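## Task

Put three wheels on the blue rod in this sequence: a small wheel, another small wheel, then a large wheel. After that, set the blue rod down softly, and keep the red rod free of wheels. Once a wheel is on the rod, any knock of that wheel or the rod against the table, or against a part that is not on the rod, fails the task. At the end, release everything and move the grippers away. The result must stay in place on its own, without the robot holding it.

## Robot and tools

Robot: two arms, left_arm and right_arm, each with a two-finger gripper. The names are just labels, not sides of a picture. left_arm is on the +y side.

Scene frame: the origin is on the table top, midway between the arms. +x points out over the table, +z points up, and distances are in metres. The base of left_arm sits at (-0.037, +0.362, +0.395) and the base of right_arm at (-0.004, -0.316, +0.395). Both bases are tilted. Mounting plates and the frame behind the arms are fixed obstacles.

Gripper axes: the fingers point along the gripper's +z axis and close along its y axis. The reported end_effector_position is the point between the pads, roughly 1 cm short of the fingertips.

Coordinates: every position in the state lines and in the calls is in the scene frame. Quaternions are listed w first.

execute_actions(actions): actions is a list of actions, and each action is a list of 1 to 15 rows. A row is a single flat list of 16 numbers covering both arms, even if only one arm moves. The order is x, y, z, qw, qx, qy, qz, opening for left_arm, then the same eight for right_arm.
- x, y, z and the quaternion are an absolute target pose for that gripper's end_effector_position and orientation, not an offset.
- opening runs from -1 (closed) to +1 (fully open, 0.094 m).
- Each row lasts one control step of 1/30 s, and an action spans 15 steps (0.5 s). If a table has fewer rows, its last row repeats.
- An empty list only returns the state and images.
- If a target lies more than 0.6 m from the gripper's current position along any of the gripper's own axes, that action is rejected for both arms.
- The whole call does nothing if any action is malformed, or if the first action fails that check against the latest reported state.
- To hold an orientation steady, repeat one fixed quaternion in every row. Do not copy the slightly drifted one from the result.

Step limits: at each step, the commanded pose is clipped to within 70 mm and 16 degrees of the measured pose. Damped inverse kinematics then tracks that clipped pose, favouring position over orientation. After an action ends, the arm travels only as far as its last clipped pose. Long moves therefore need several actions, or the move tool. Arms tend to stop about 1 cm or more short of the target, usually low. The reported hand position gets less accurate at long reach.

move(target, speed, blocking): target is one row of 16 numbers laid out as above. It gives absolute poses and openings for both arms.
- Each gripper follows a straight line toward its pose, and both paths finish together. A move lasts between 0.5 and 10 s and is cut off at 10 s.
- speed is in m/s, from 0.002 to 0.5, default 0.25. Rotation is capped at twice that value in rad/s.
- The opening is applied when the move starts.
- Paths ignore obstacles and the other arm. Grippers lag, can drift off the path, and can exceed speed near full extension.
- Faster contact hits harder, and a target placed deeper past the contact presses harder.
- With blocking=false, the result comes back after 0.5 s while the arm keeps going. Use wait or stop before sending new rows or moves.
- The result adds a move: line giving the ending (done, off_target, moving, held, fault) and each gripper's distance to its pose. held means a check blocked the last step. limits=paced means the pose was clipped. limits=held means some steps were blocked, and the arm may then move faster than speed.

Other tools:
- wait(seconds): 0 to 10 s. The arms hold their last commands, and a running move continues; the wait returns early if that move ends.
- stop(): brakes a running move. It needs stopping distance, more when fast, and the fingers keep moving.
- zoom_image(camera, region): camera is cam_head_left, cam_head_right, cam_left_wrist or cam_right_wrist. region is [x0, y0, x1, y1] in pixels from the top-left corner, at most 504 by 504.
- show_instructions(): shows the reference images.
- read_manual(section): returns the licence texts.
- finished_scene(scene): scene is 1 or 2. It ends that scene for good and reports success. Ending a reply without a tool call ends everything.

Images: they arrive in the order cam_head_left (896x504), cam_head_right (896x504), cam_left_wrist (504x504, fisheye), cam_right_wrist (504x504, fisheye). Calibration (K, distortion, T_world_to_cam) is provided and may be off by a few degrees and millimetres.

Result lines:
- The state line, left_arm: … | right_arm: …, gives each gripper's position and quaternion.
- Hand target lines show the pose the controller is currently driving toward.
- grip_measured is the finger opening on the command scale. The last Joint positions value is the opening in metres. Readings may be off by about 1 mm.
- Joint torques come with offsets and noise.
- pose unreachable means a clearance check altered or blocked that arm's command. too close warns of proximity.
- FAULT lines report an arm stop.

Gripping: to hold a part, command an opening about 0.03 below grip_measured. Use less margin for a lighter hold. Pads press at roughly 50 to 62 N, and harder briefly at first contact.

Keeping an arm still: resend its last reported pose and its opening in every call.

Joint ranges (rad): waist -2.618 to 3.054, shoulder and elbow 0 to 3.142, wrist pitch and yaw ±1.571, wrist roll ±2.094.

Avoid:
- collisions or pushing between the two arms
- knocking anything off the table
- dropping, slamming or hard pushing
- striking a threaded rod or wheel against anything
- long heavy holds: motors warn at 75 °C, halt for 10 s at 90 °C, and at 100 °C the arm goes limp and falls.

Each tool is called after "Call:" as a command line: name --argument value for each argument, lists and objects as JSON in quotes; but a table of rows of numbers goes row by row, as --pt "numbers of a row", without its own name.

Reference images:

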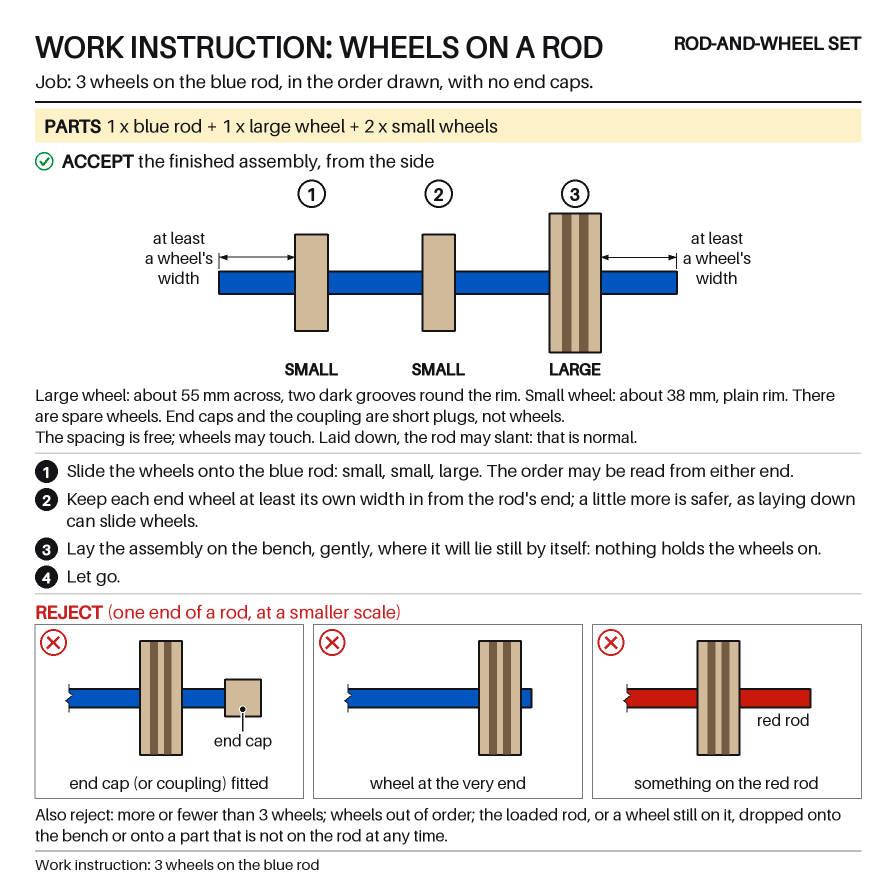

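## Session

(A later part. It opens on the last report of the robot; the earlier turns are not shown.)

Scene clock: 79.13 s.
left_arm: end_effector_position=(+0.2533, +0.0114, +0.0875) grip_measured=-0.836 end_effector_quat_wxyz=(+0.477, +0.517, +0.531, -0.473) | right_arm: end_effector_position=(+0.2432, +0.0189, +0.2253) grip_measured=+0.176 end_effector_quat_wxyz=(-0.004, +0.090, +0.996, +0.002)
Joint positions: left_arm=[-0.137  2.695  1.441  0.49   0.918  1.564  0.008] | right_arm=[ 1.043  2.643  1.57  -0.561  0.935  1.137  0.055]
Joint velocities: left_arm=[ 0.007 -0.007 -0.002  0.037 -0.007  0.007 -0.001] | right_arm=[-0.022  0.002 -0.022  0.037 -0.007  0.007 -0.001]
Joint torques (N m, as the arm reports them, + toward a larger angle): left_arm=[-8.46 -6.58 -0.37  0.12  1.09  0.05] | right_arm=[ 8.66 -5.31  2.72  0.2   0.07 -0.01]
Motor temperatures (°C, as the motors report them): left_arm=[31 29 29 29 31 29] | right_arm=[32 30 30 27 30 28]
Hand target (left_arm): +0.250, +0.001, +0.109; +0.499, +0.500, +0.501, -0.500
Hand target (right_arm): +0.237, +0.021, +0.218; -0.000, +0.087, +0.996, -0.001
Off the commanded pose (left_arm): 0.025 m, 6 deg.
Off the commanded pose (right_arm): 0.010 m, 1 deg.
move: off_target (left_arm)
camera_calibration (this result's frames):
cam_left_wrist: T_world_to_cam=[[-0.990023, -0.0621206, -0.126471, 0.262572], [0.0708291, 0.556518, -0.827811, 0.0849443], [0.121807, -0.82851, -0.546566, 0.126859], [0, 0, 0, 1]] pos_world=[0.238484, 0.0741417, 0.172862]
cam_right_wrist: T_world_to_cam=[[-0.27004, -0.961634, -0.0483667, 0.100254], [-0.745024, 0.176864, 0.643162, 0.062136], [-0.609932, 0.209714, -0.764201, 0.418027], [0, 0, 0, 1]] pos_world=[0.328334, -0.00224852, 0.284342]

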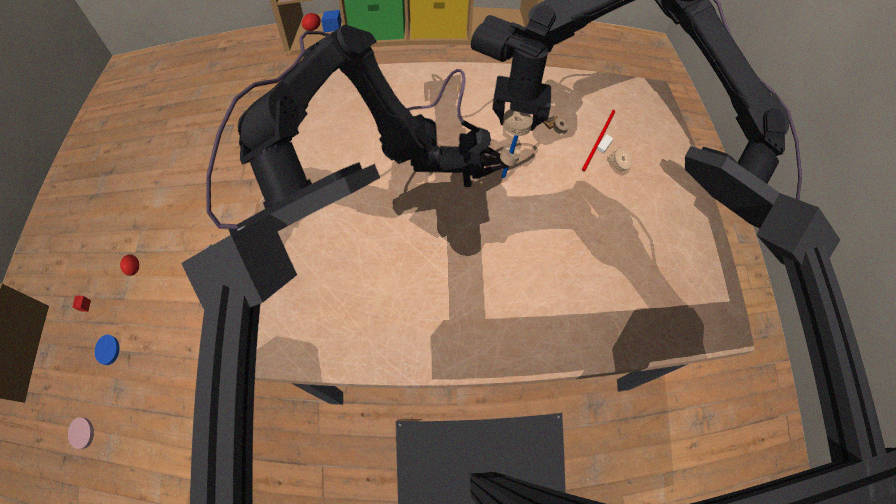

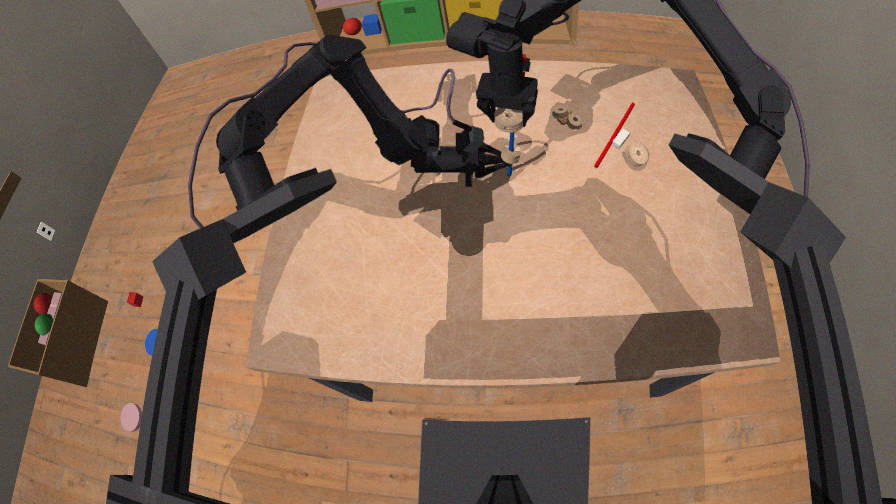

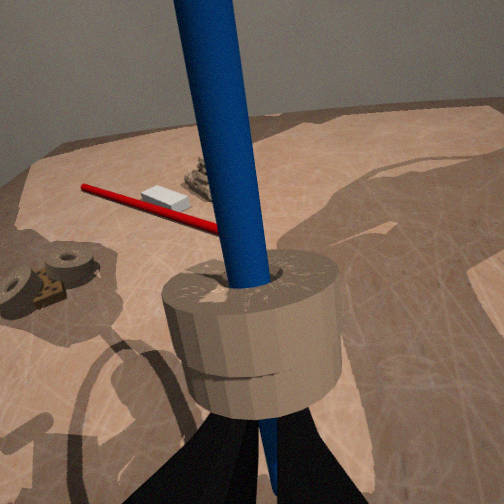

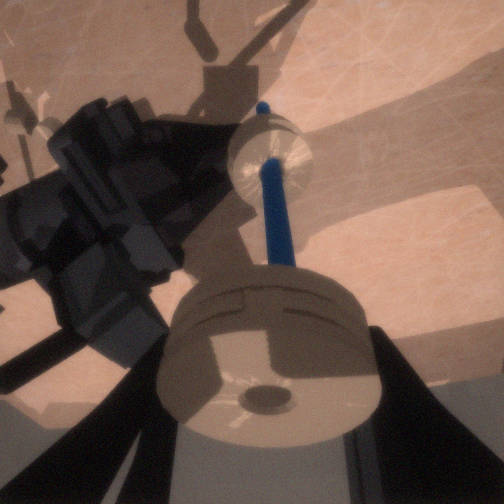

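Call:
move --target '[0.25,0.0,0.11,0.5,0.5,0.5,-0.5,-0.9, 0.245,0.021,0.255,0,0.087,0.996,0,0.12]' --speed 0.05

Call:
move --target '[0.25,0.0,0.11,0.5,0.5,0.5,-0.5,-0.9, 0.242,0.020,0.222,0,0.087,0.996,0,0.12]' --speed 0.03

Scene clock: 80.67 s.
left_arm: end_effector_position=(+0.2530, +0.0092, +0.0966) grip_measured=-0.836 end_effector_quat_wxyz=(+0.489, +0.507, +0.518, -0.485) | right_arm: end_effector_position=(+0.2367, +0.0133, +0.2377) grip_measured=+0.176 end_effector_quat_wxyz=(-0.010, +0.085, +0.996, -0.014)
Joint positions: left_arm=[-0.141  2.695  1.441  0.49   0.961  1.564  0.008] | right_arm=[ 1.07   2.643  1.595 -0.68   0.935  1.22   0.055]
Joint velocities: left_arm=[-0.012 -0.007 -0.012  0.022  0.022 -0.022  0.   ] | right_arm=[-0.012 -0.002 -0.002 -0.037 -0.007 -0.066 -0.   ]
Joint torques (N m, as the arm reports them, + toward a larger angle): left_arm=[-8.16 -6.61 -0.41  0.13  0.74  0.03] | right_arm=[10.57 -7.65  5.16 -0.38  0.02  0.05]
Motor temperatures (°C, as the motors report them): left_arm=[31 29 29 29 31 29] | right_arm=[32 30 30 27 30 28]
Hand target (left_arm): +0.250, +0.000, +0.110; +0.500, +0.500, +0.500, -0.500
Hand target (right_arm): +0.245, +0.021, +0.255; +0.000, +0.087, +0.996, +0.000
Off the commanded pose (left_arm): 0.017 m, 3 deg.
Off the commanded pose (right_arm): 0.021 m, 2 deg.
move: off_target (left_arm, right_arm)
camera_calibration (this result's frames):
cam_left_wrist: T_world_to_cam=[[-0.989889, -0.0654395, -0.125843, 0.263149], [0.0740552, 0.51825, -0.852017, 0.0955432], [0.120974, -0.852722, -0.508165, 0.126763], [0, 0, 0, 1]] pos_world=[0.238078, 0.0757984, 0.178936]
cam_right_wrist: T_world_to_cam=[[-0.261453, -0.96509, -0.0155953, 0.0838778], [-0.736727, 0.189096, 0.649212, 0.0468485], [-0.6236, 0.181228, -0.760447, 0.427461], [0, 0, 0, 1]] pos_world=[0.323009, -0.00537705, 0.295955]

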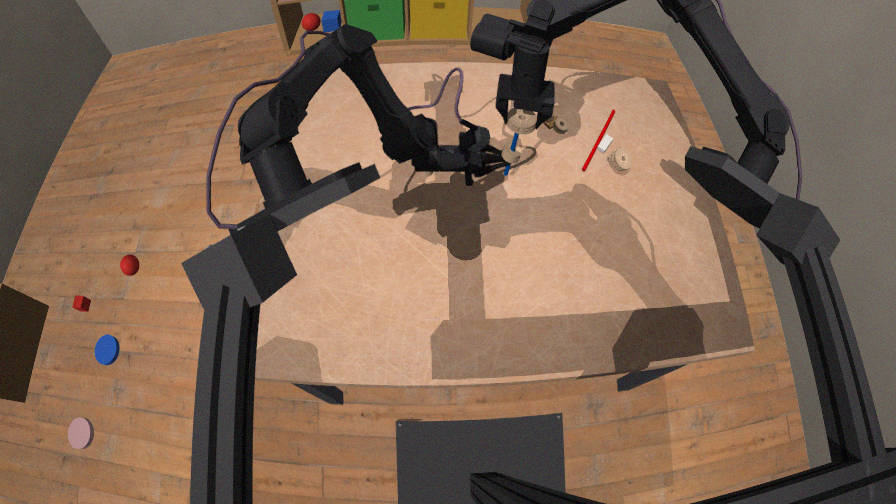

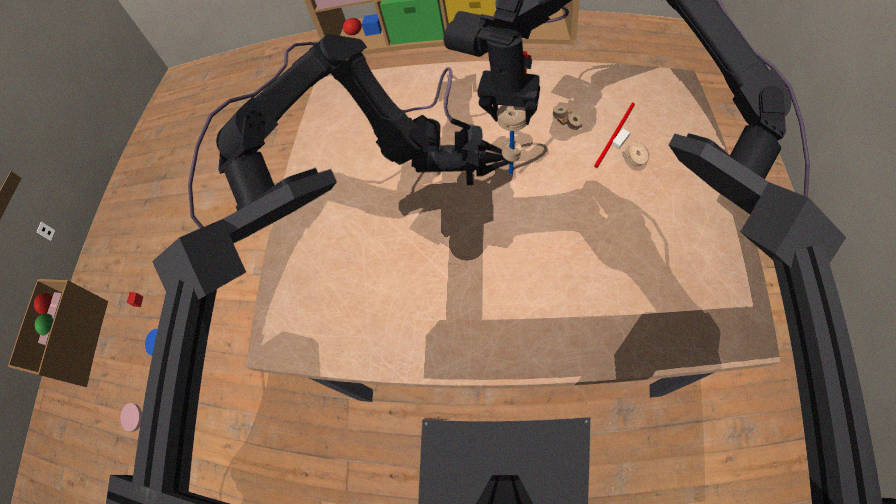

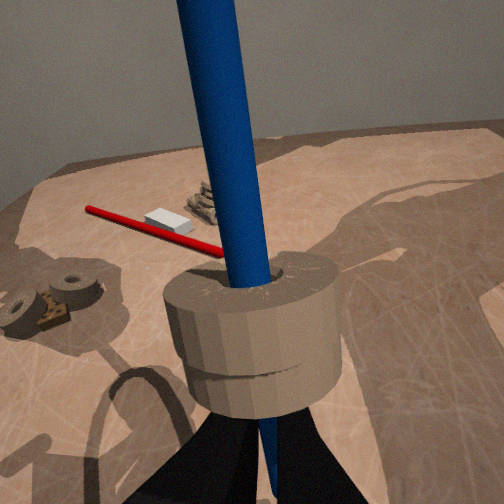

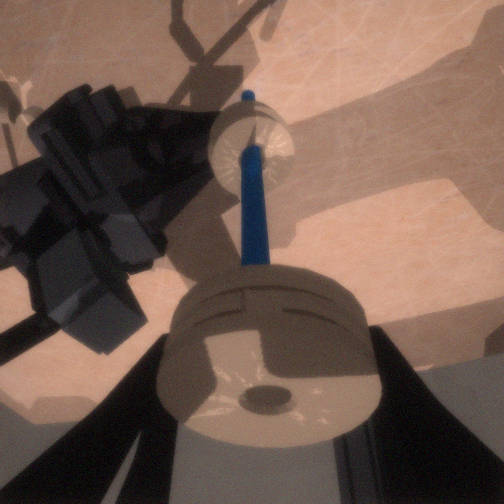

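Scene clock: 81.83 s.
left_arm: end_effector_position=(+0.2533, +0.0105, +0.0952) grip_measured=-0.836 end_effector_quat_wxyz=(+0.489, +0.507, +0.520, -0.484) | right_arm: end_effector_position=(+0.2480, +0.0159, +0.2218) grip_measured=+0.176 end_effector_quat_wxyz=(-0.007, +0.094, +0.996, -0.004)
Joint positions: left_arm=[-0.137  2.695  1.441  0.49   0.96   1.565  0.008] | right_arm=[ 1.028  2.643  1.584 -0.576  0.935  1.138  0.055]
Joint velocities: left_arm=[-0.022  0.002  0.007  0.051 -0.007  0.037 -0.   ] | right_arm=[-0.002 -0.007 -0.017 -0.037 -0.022 -0.022  0.001]
Joint torques (N m, as the arm reports them, + toward a larger angle): left_arm=[-8.54 -6.69 -0.43  0.13  0.75  0.  ] | right_arm=[ 9.55 -5.94  2.25  0.15  0.11 -0.03]
Motor temperatures (°C, as the motors report them): left_arm=[31 29 29 29 31 29] | right_arm=[32 30 30 27 30 28]
Hand target (left_arm): +0.250, +0.001, +0.110; +0.500, +0.500, +0.500, -0.500
Hand target (right_arm): +0.242, +0.020, +0.222; -0.000, +0.087, +0.996, -0.001
Off the commanded pose (left_arm): 0.018 m, 3 deg.
Off the commanded pose (right_arm): 0.007 m, 1 deg.
move: off_target (left_arm)
camera_calibration (this result's frames):
cam_left_wrist: T_world_to_cam=[[-0.98978, -0.0670129, -0.125874, 0.263381], [0.0729041, 0.520828, -0.850543, 0.0938421], [0.122556, -0.851027, -0.51062, 0.127001], [0, 0, 0, 1]] pos_world=[0.238283, 0.0768554, 0.177819]
cam_right_wrist: T_world_to_cam=[[-0.279542, -0.959421, -0.0369829, 0.0982664], [-0.738441, 0.190219, 0.646932, 0.0658323], [-0.613645, 0.208155, -0.76165, 0.419328], [0, 0, 0, 1]] pos_world=[0.333402, -0.00552885, 0.280426]

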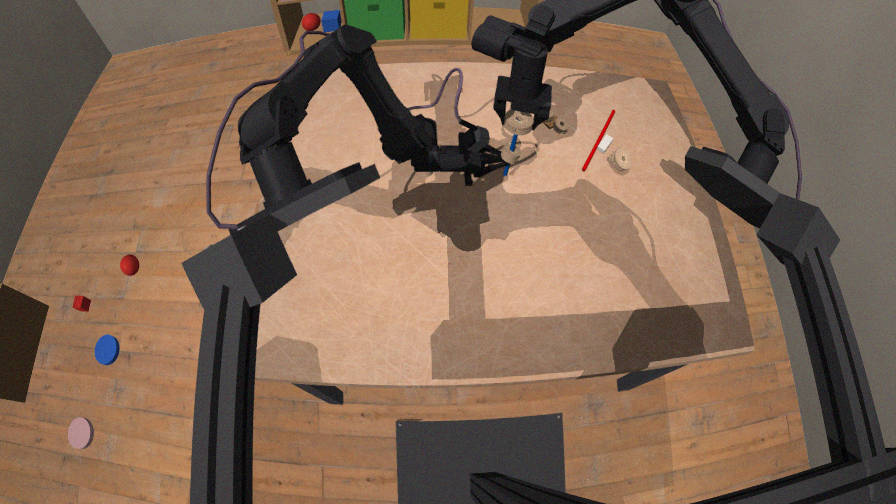

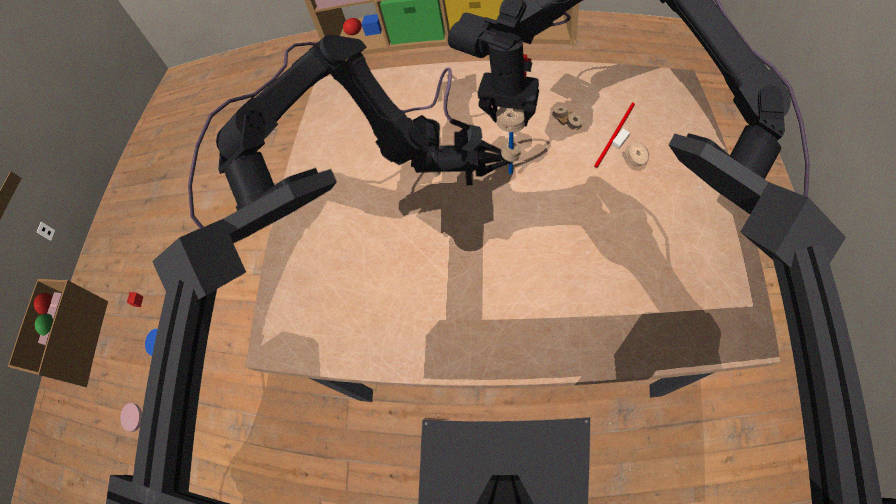

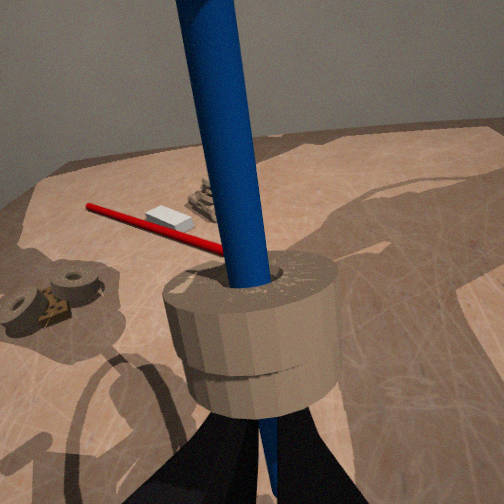

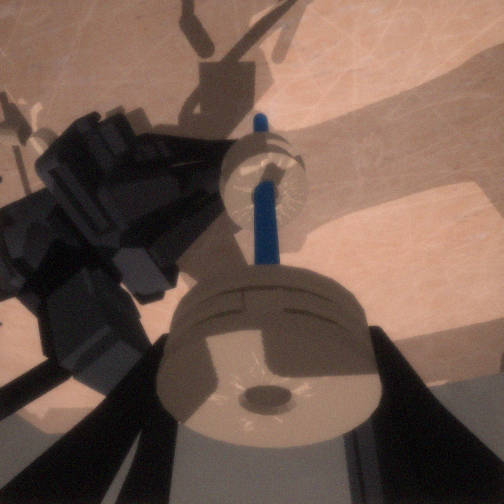

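Call:
move --target '[0.25,0.0,0.11,0.5,0.5,0.5,-0.5,-0.9, 0.243,0.020,0.178,0,0.087,0.996,0,0.12]' --speed 0.04

Call:
move --target '[0.25,0.0,0.11,0.5,0.5,0.5,-0.5,-0.9, 0.243,0.020,0.178,0,0.087,0.996,0,0.35]' --speed 0.04

Call:
move --target '[0.25,0.0,0.11,0.5,0.5,0.5,-0.5,-0.9, 0.245,0.02,0.27,0,0.087,0.996,0,0.35]' --speed 0.15

Call:
move --target '[0.25,0.0,0.11,0.5,0.5,0.5,-0.5,-0.9, 0.3,-0.25,0.25,0,0.087,0.996,0,0.35]' --speed 0.3

Scene clock: 83.43 s.
left_arm: end_effector_position=(+0.2533, +0.0095, +0.0966) grip_measured=-0.836 end_effector_quat_wxyz=(+0.489, +0.506, +0.519, -0.485) | right_arm: end_effector_position=(+0.2479, +0.0174, +0.1773) grip_measured=+0.176 end_effector_quat_wxyz=(-0.010, +0.095, +0.995, -0.001)
Joint positions: left_arm=[-0.14   2.695  1.441  0.491  0.962  1.562  0.008] | right_arm=[ 0.942  2.7    1.568 -0.382  0.927  0.992  0.055]
Joint velocities: left_arm=[ 0.017  0.032  0.007  0.022  0.051 -0.051  0.   ] | right_arm=[-0.007 -0.002 -0.007  0.051  0.022 -0.007  0.   ]
Joint torques (N m, as the arm reports them, + toward a larger angle): left_arm=[-8.26 -6.59 -0.44  0.11  0.74  0.04] | right_arm=[ 9.71 -6.04  1.68  0.08  0.13 -0.02]
Motor temperatures (°C, as the motors report them): left_arm=[31 29 29 29 31 29] | right_arm=[32 30 30 27 30 28]
Hand target (left_arm): +0.250, +0.000, +0.110; +0.500, +0.500, +0.500, -0.500
Hand target (right_arm): +0.243, +0.020, +0.179; -0.001, +0.087, +0.996, -0.000
Off the commanded pose (left_arm): 0.017 m, 3 deg.
Off the commanded pose (right_arm): 0.006 m, 1 deg.
move: off_target (left_arm)
camera_calibration (this result's frames):
cam_left_wrist: T_world_to_cam=[[-0.989863, -0.0668824, -0.12529, 0.263452], [0.0729444, 0.51751, -0.852562, 0.0957087], [0.12186, -0.853059, -0.507386, 0.126664], [0, 0, 0, 1]] pos_world=[0.238365, 0.0761423, 0.178873]
cam_right_wrist: T_world_to_cam=[[-0.28064, -0.958904, -0.0417739, 0.0991648], [-0.735065, 0.186736, 0.651774, 0.0925803], [-0.617188, 0.213621, -0.757262, 0.38503], [0, 0, 0, 1]] pos_world=[0.333518, -0.00444896, 0.23537]

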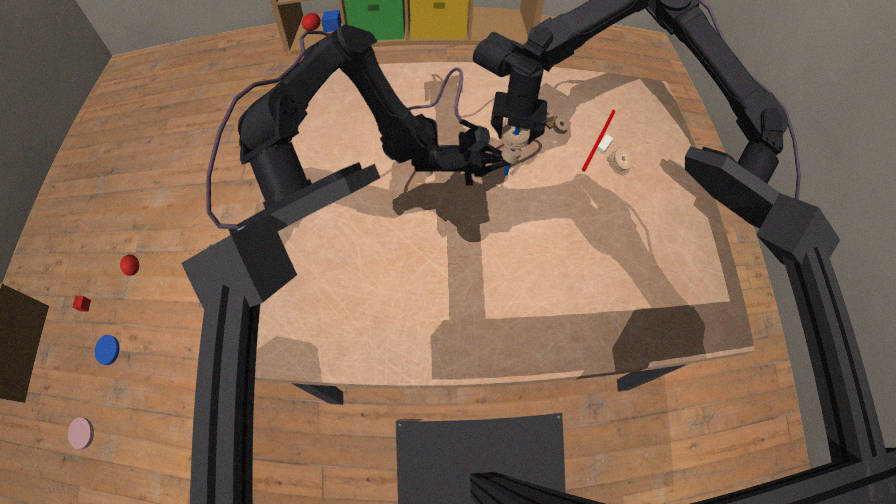

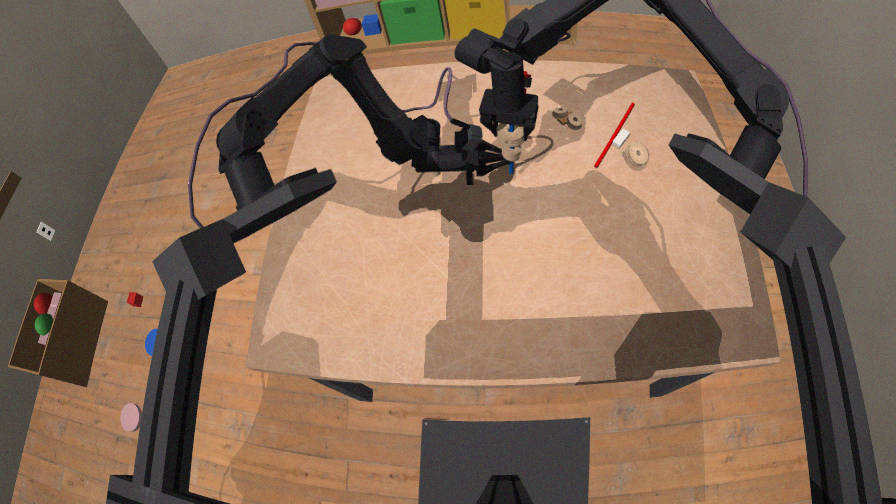

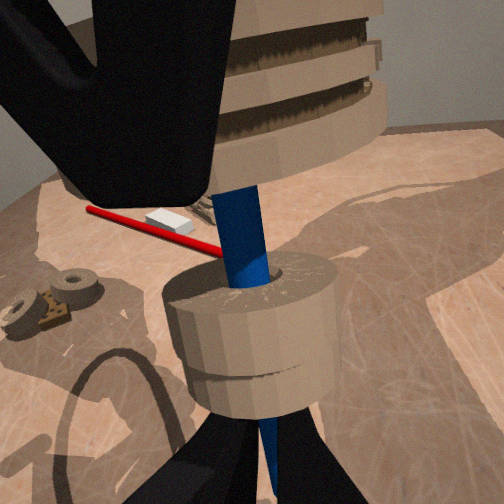

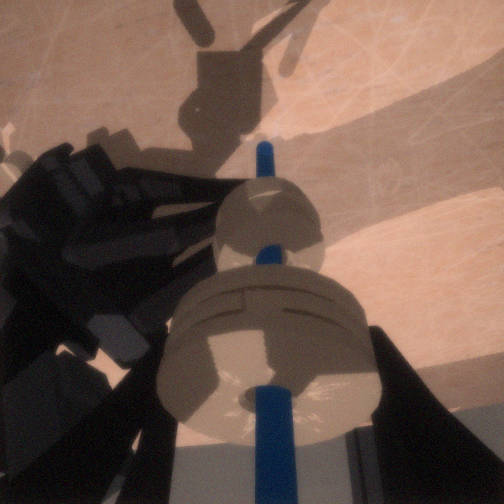

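Scene clock: 84.33 s.
left_arm: end_effector_position=(+0.2537, +0.0111, +0.0937) grip_measured=-0.836 end_effector_quat_wxyz=(+0.487, +0.508, +0.522, -0.482) | right_arm: end_effector_position=(+0.2501, +0.0168, +0.1747) grip_measured=+0.348 end_effector_quat_wxyz=(-0.009, +0.099, +0.995, -0.000)
Joint positions: left_arm=[-0.136  2.695  1.441  0.491  0.955  1.562  0.008] | right_arm=[ 0.934  2.7    1.568 -0.37   0.928  0.986  0.063]
Joint velocities: left_arm=[0.012 0.007 0.012 0.022 0.022 0.022 0.   ] | right_arm=[ 0.007 -0.002 -0.007 -0.007  0.066  0.022  0.   ]
Joint torques (N m, as the arm reports them, + toward a larger angle): left_arm=[-8.78 -6.63 -0.48  0.11  0.83  0.05] | right_arm=[ 9.99 -6.02  1.48  0.07  0.15 -0.05]
Motor temperatures (°C, as the motors report them): left_arm=[31 29 29 29 31 29] | right_arm=[32 30 30 27 30 28]
Hand target (left_arm): +0.250, +0.000, +0.110; +0.500, +0.500, +0.500, -0.500
Hand target (right_arm): +0.243, +0.020, +0.178; -0.000, +0.087, +0.996, -0.000
Off the commanded pose (left_arm): 0.020 m, 4 deg.
Off the commanded pose (right_arm): 0.008 m, 2 deg.
move: off_target (left_arm)
camera_calibration (this result's frames):
cam_left_wrist: T_world_to_cam=[[-0.989865, -0.0680172, -0.124662, 0.263554], [0.0705367, 0.526406, -0.847302, 0.0924327], [0.123254, -0.847508, -0.516273, 0.127049], [0, 0, 0, 1]] pos_world=[0.238704, 0.0769442, 0.176766]
cam_right_wrist: T_world_to_cam=[[-0.288755, -0.956459, -0.0425067, 0.101198], [-0.734502, 0.192831, 0.650633, 0.0960075], [-0.614108, 0.219095, -0.758201, 0.38387], [0, 0, 0, 1]] pos_world=[0.335476, -0.00582521, 0.232886]

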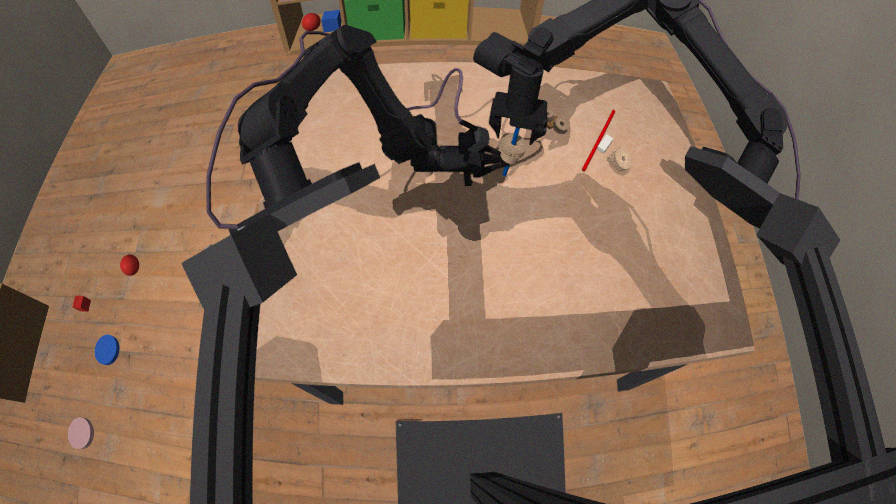

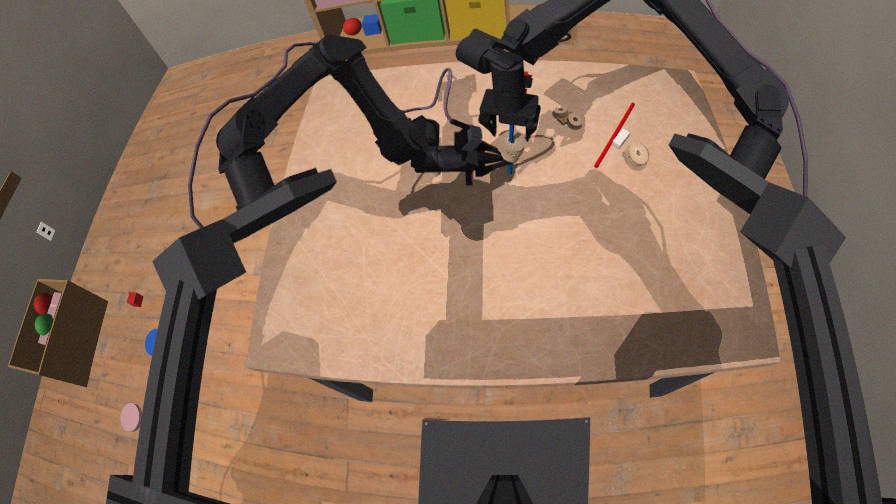

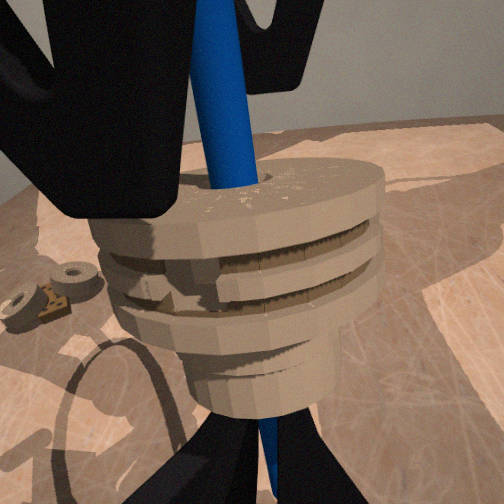

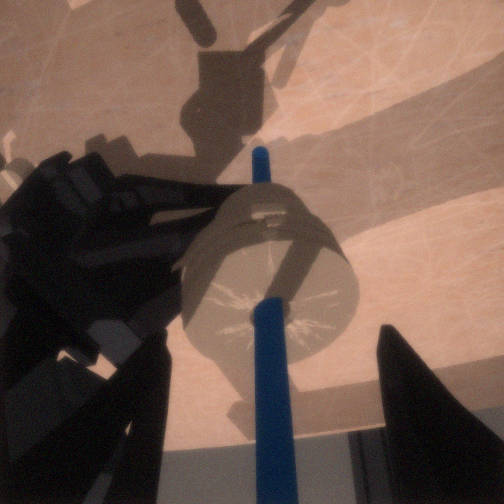

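Scene clock: 85.63 s.
left_arm: end_effector_position=(+0.2534, +0.0098, +0.0951) grip_measured=-0.836 end_effector_quat_wxyz=(+0.488, +0.508, +0.521, -0.483) | right_arm: end_effector_position=(+0.2375, +0.0148, +0.2569) grip_measured=+0.348 end_effector_quat_wxyz=(-0.008, +0.084, +0.996, -0.009)
Joint positions: left_arm=[-0.139  2.695  1.441  0.491  0.955  1.562  0.008] | right_arm=[ 1.108  2.621  1.608 -0.744  0.928  1.264  0.063]
Joint velocities: left_arm=[-0.007  0.002  0.012  0.022 -0.037 -0.022  0.   ] | right_arm=[-0.002 -0.007  0.007 -0.007  0.051  0.037 -0.   ]
Joint torques (N m, as the arm reports them, + toward a larger angle): left_arm=[-8.35 -6.57 -0.46  0.11  0.79  0.04] | right_arm=[ 9.69 -7.38  5.23 -0.4   0.06  0.05]
Motor temperatures (°C, as the motors report them): left_arm=[31 29 29 29 31 29] | right_arm=[32 30 30 27 30 28]
Hand target (left_arm): +0.250, +0.000, +0.110; +0.500, +0.500, +0.500, -0.500
Hand target (right_arm): +0.245, +0.019, +0.269; +0.001, +0.087, +0.996, -0.000
Off the commanded pose (left_arm): 0.018 m, 3 deg.
Off the commanded pose (right_arm): 0.016 m, 1 deg.
move: off_target (left_arm, right_arm)
camera_calibration (this result's frames):
cam_left_wrist: T_world_to_cam=[[-0.989837, -0.0663793, -0.125761, 0.263393], [0.0726997, 0.523852, -0.848701, 0.0938728], [0.122217, -0.849219, -0.513703, 0.126675], [0, 0, 0, 1]] pos_world=[0.23841, 0.0758828, 0.177868]
cam_right_wrist: T_world_to_cam=[[-0.259009, -0.96551, -0.0265394, 0.0881107], [-0.740312, 0.180799, 0.647496, 0.0360406], [-0.620366, 0.187354, -0.761607, 0.441679], [0, 0, 0, 1]] pos_world=[0.323505, -0.0041948, 0.315388]

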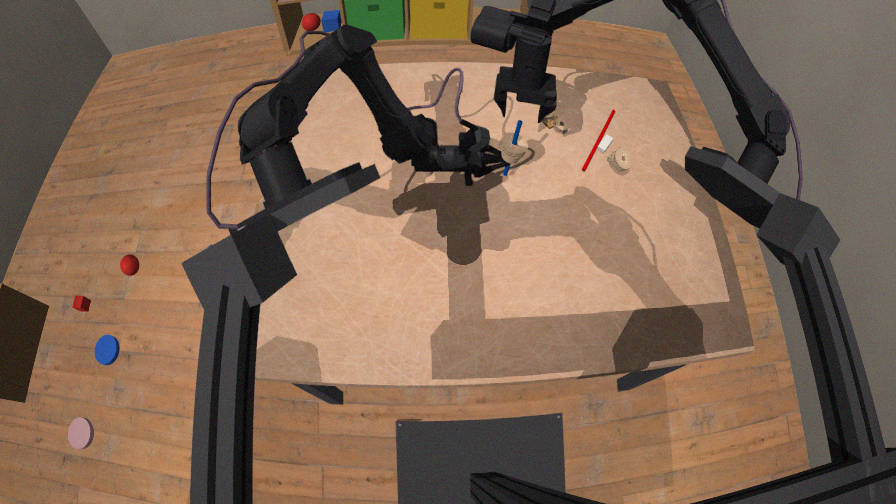

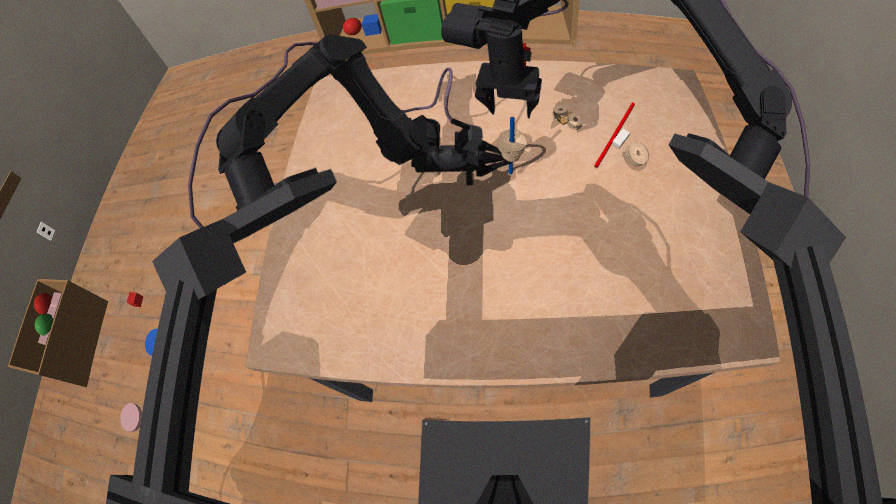

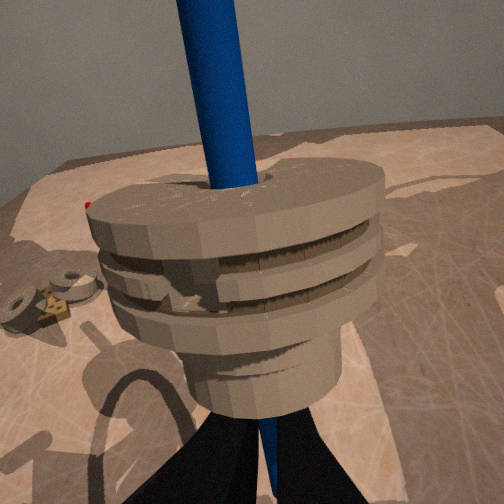

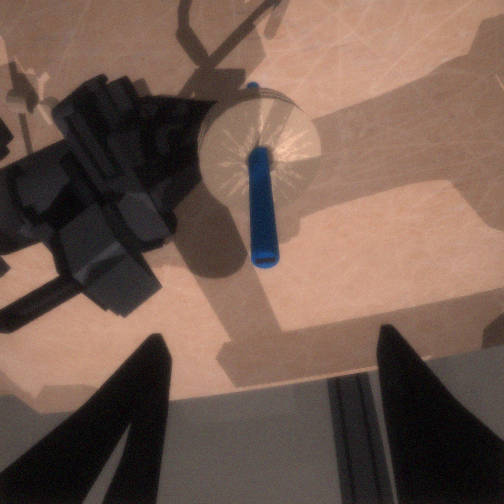

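Scene clock: 87.27 s.
left_arm: end_effector_position=(+0.2534, +0.0098, +0.0951) grip_measured=-0.836 end_effector_quat_wxyz=(+0.488, +0.508, +0.520, -0.483) | right_arm: end_effector_position=(+0.3010, -0.2488, +0.2471) grip_measured=+0.348 end_effector_quat_wxyz=(-0.008, +0.086, +0.996, -0.007)
Joint positions: left_arm=[-0.139  2.695  1.441  0.491  0.956  1.563  0.008] | right_arm=[ 0.654  1.609  0.765 -0.322  0.872  0.528  0.063]
Joint velocities: left_arm=[-0.012  0.002  0.002  0.007  0.066 -0.066 -0.   ] | right_arm=[-0.002  0.017 -0.017 -0.007  0.022 -0.022  0.001]
Joint torques (N m, as the arm reports them, + toward a larger angle): left_arm=[-8.46 -6.64 -0.42  0.11  0.79  0.03] | right_arm=[ 4.44 -5.39  1.49  0.02 -0.03 -0.03]
Motor temperatures (°C, as the motors report them): left_arm=[31 29 29 29 31 29] | right_arm=[32 30 30 27 30 28]
Hand target (left_arm): +0.250, +0.000, +0.110; +0.500, +0.500, +0.500, -0.500
Hand target (right_arm): +0.301, -0.247, +0.249; -0.003, +0.087, +0.996, +0.001
Off the commanded pose (left_arm): 0.018 m, 3 deg.
Off the commanded pose (right_arm): 0.003 m, 1 deg.
move: off_target (left_arm)
camera_calibration (this result's frames):
cam_left_wrist: T_world_to_cam=[[-0.98979, -0.0664044, -0.12612, 0.263423], [0.0730401, 0.523533, -0.848869, 0.0938654], [0.122397, -0.849414, -0.513337, 0.126628], [0, 0, 0, 1]] pos_world=[0.238379, 0.0759103, 0.177905]
cam_right_wrist: T_world_to_cam=[[-0.264026, -0.964026, -0.030733, -0.147285], [-0.739702, 0.181935, 0.647874, 0.136994], [-0.618976, 0.193789, -0.761127, 0.524114], [0, 0, 0, 1]] pos_world=[0.386862, -0.268479, 0.305637]

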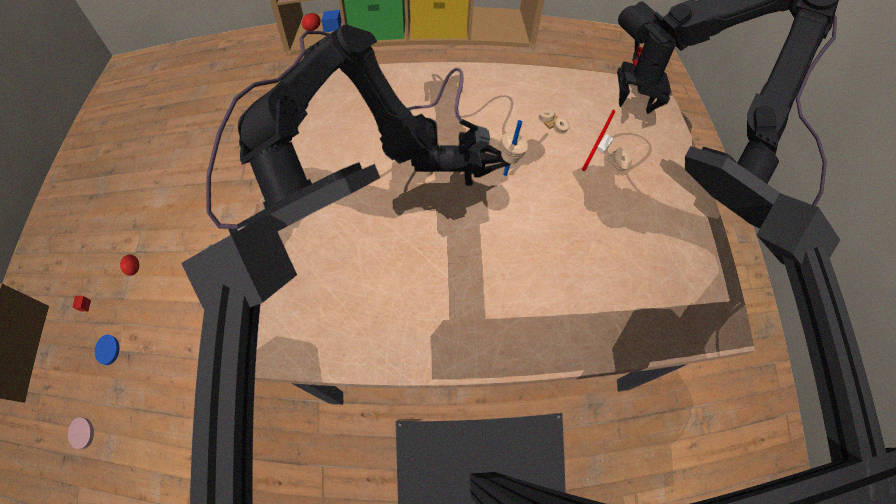

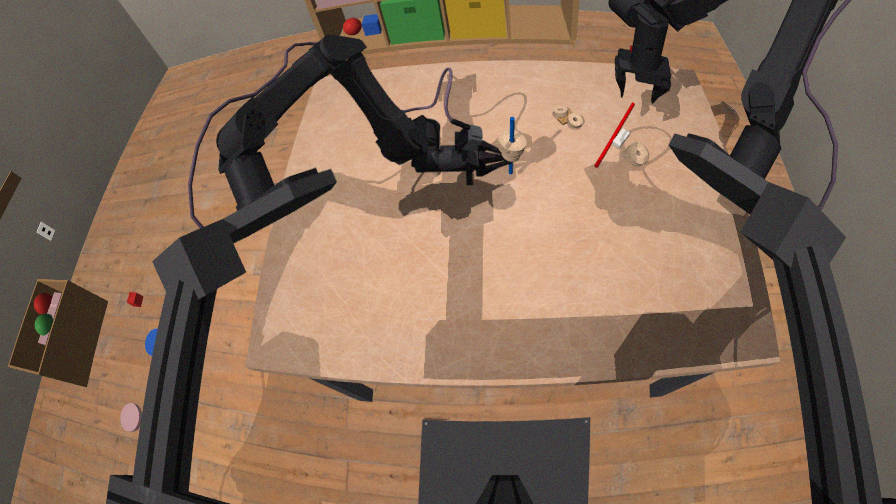

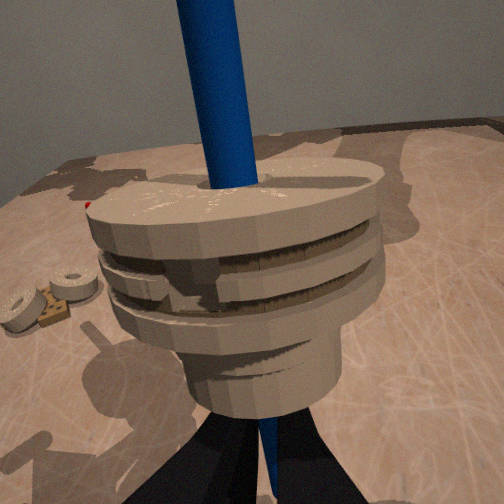

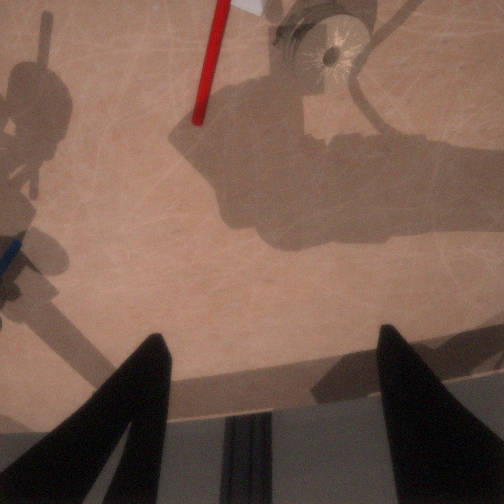

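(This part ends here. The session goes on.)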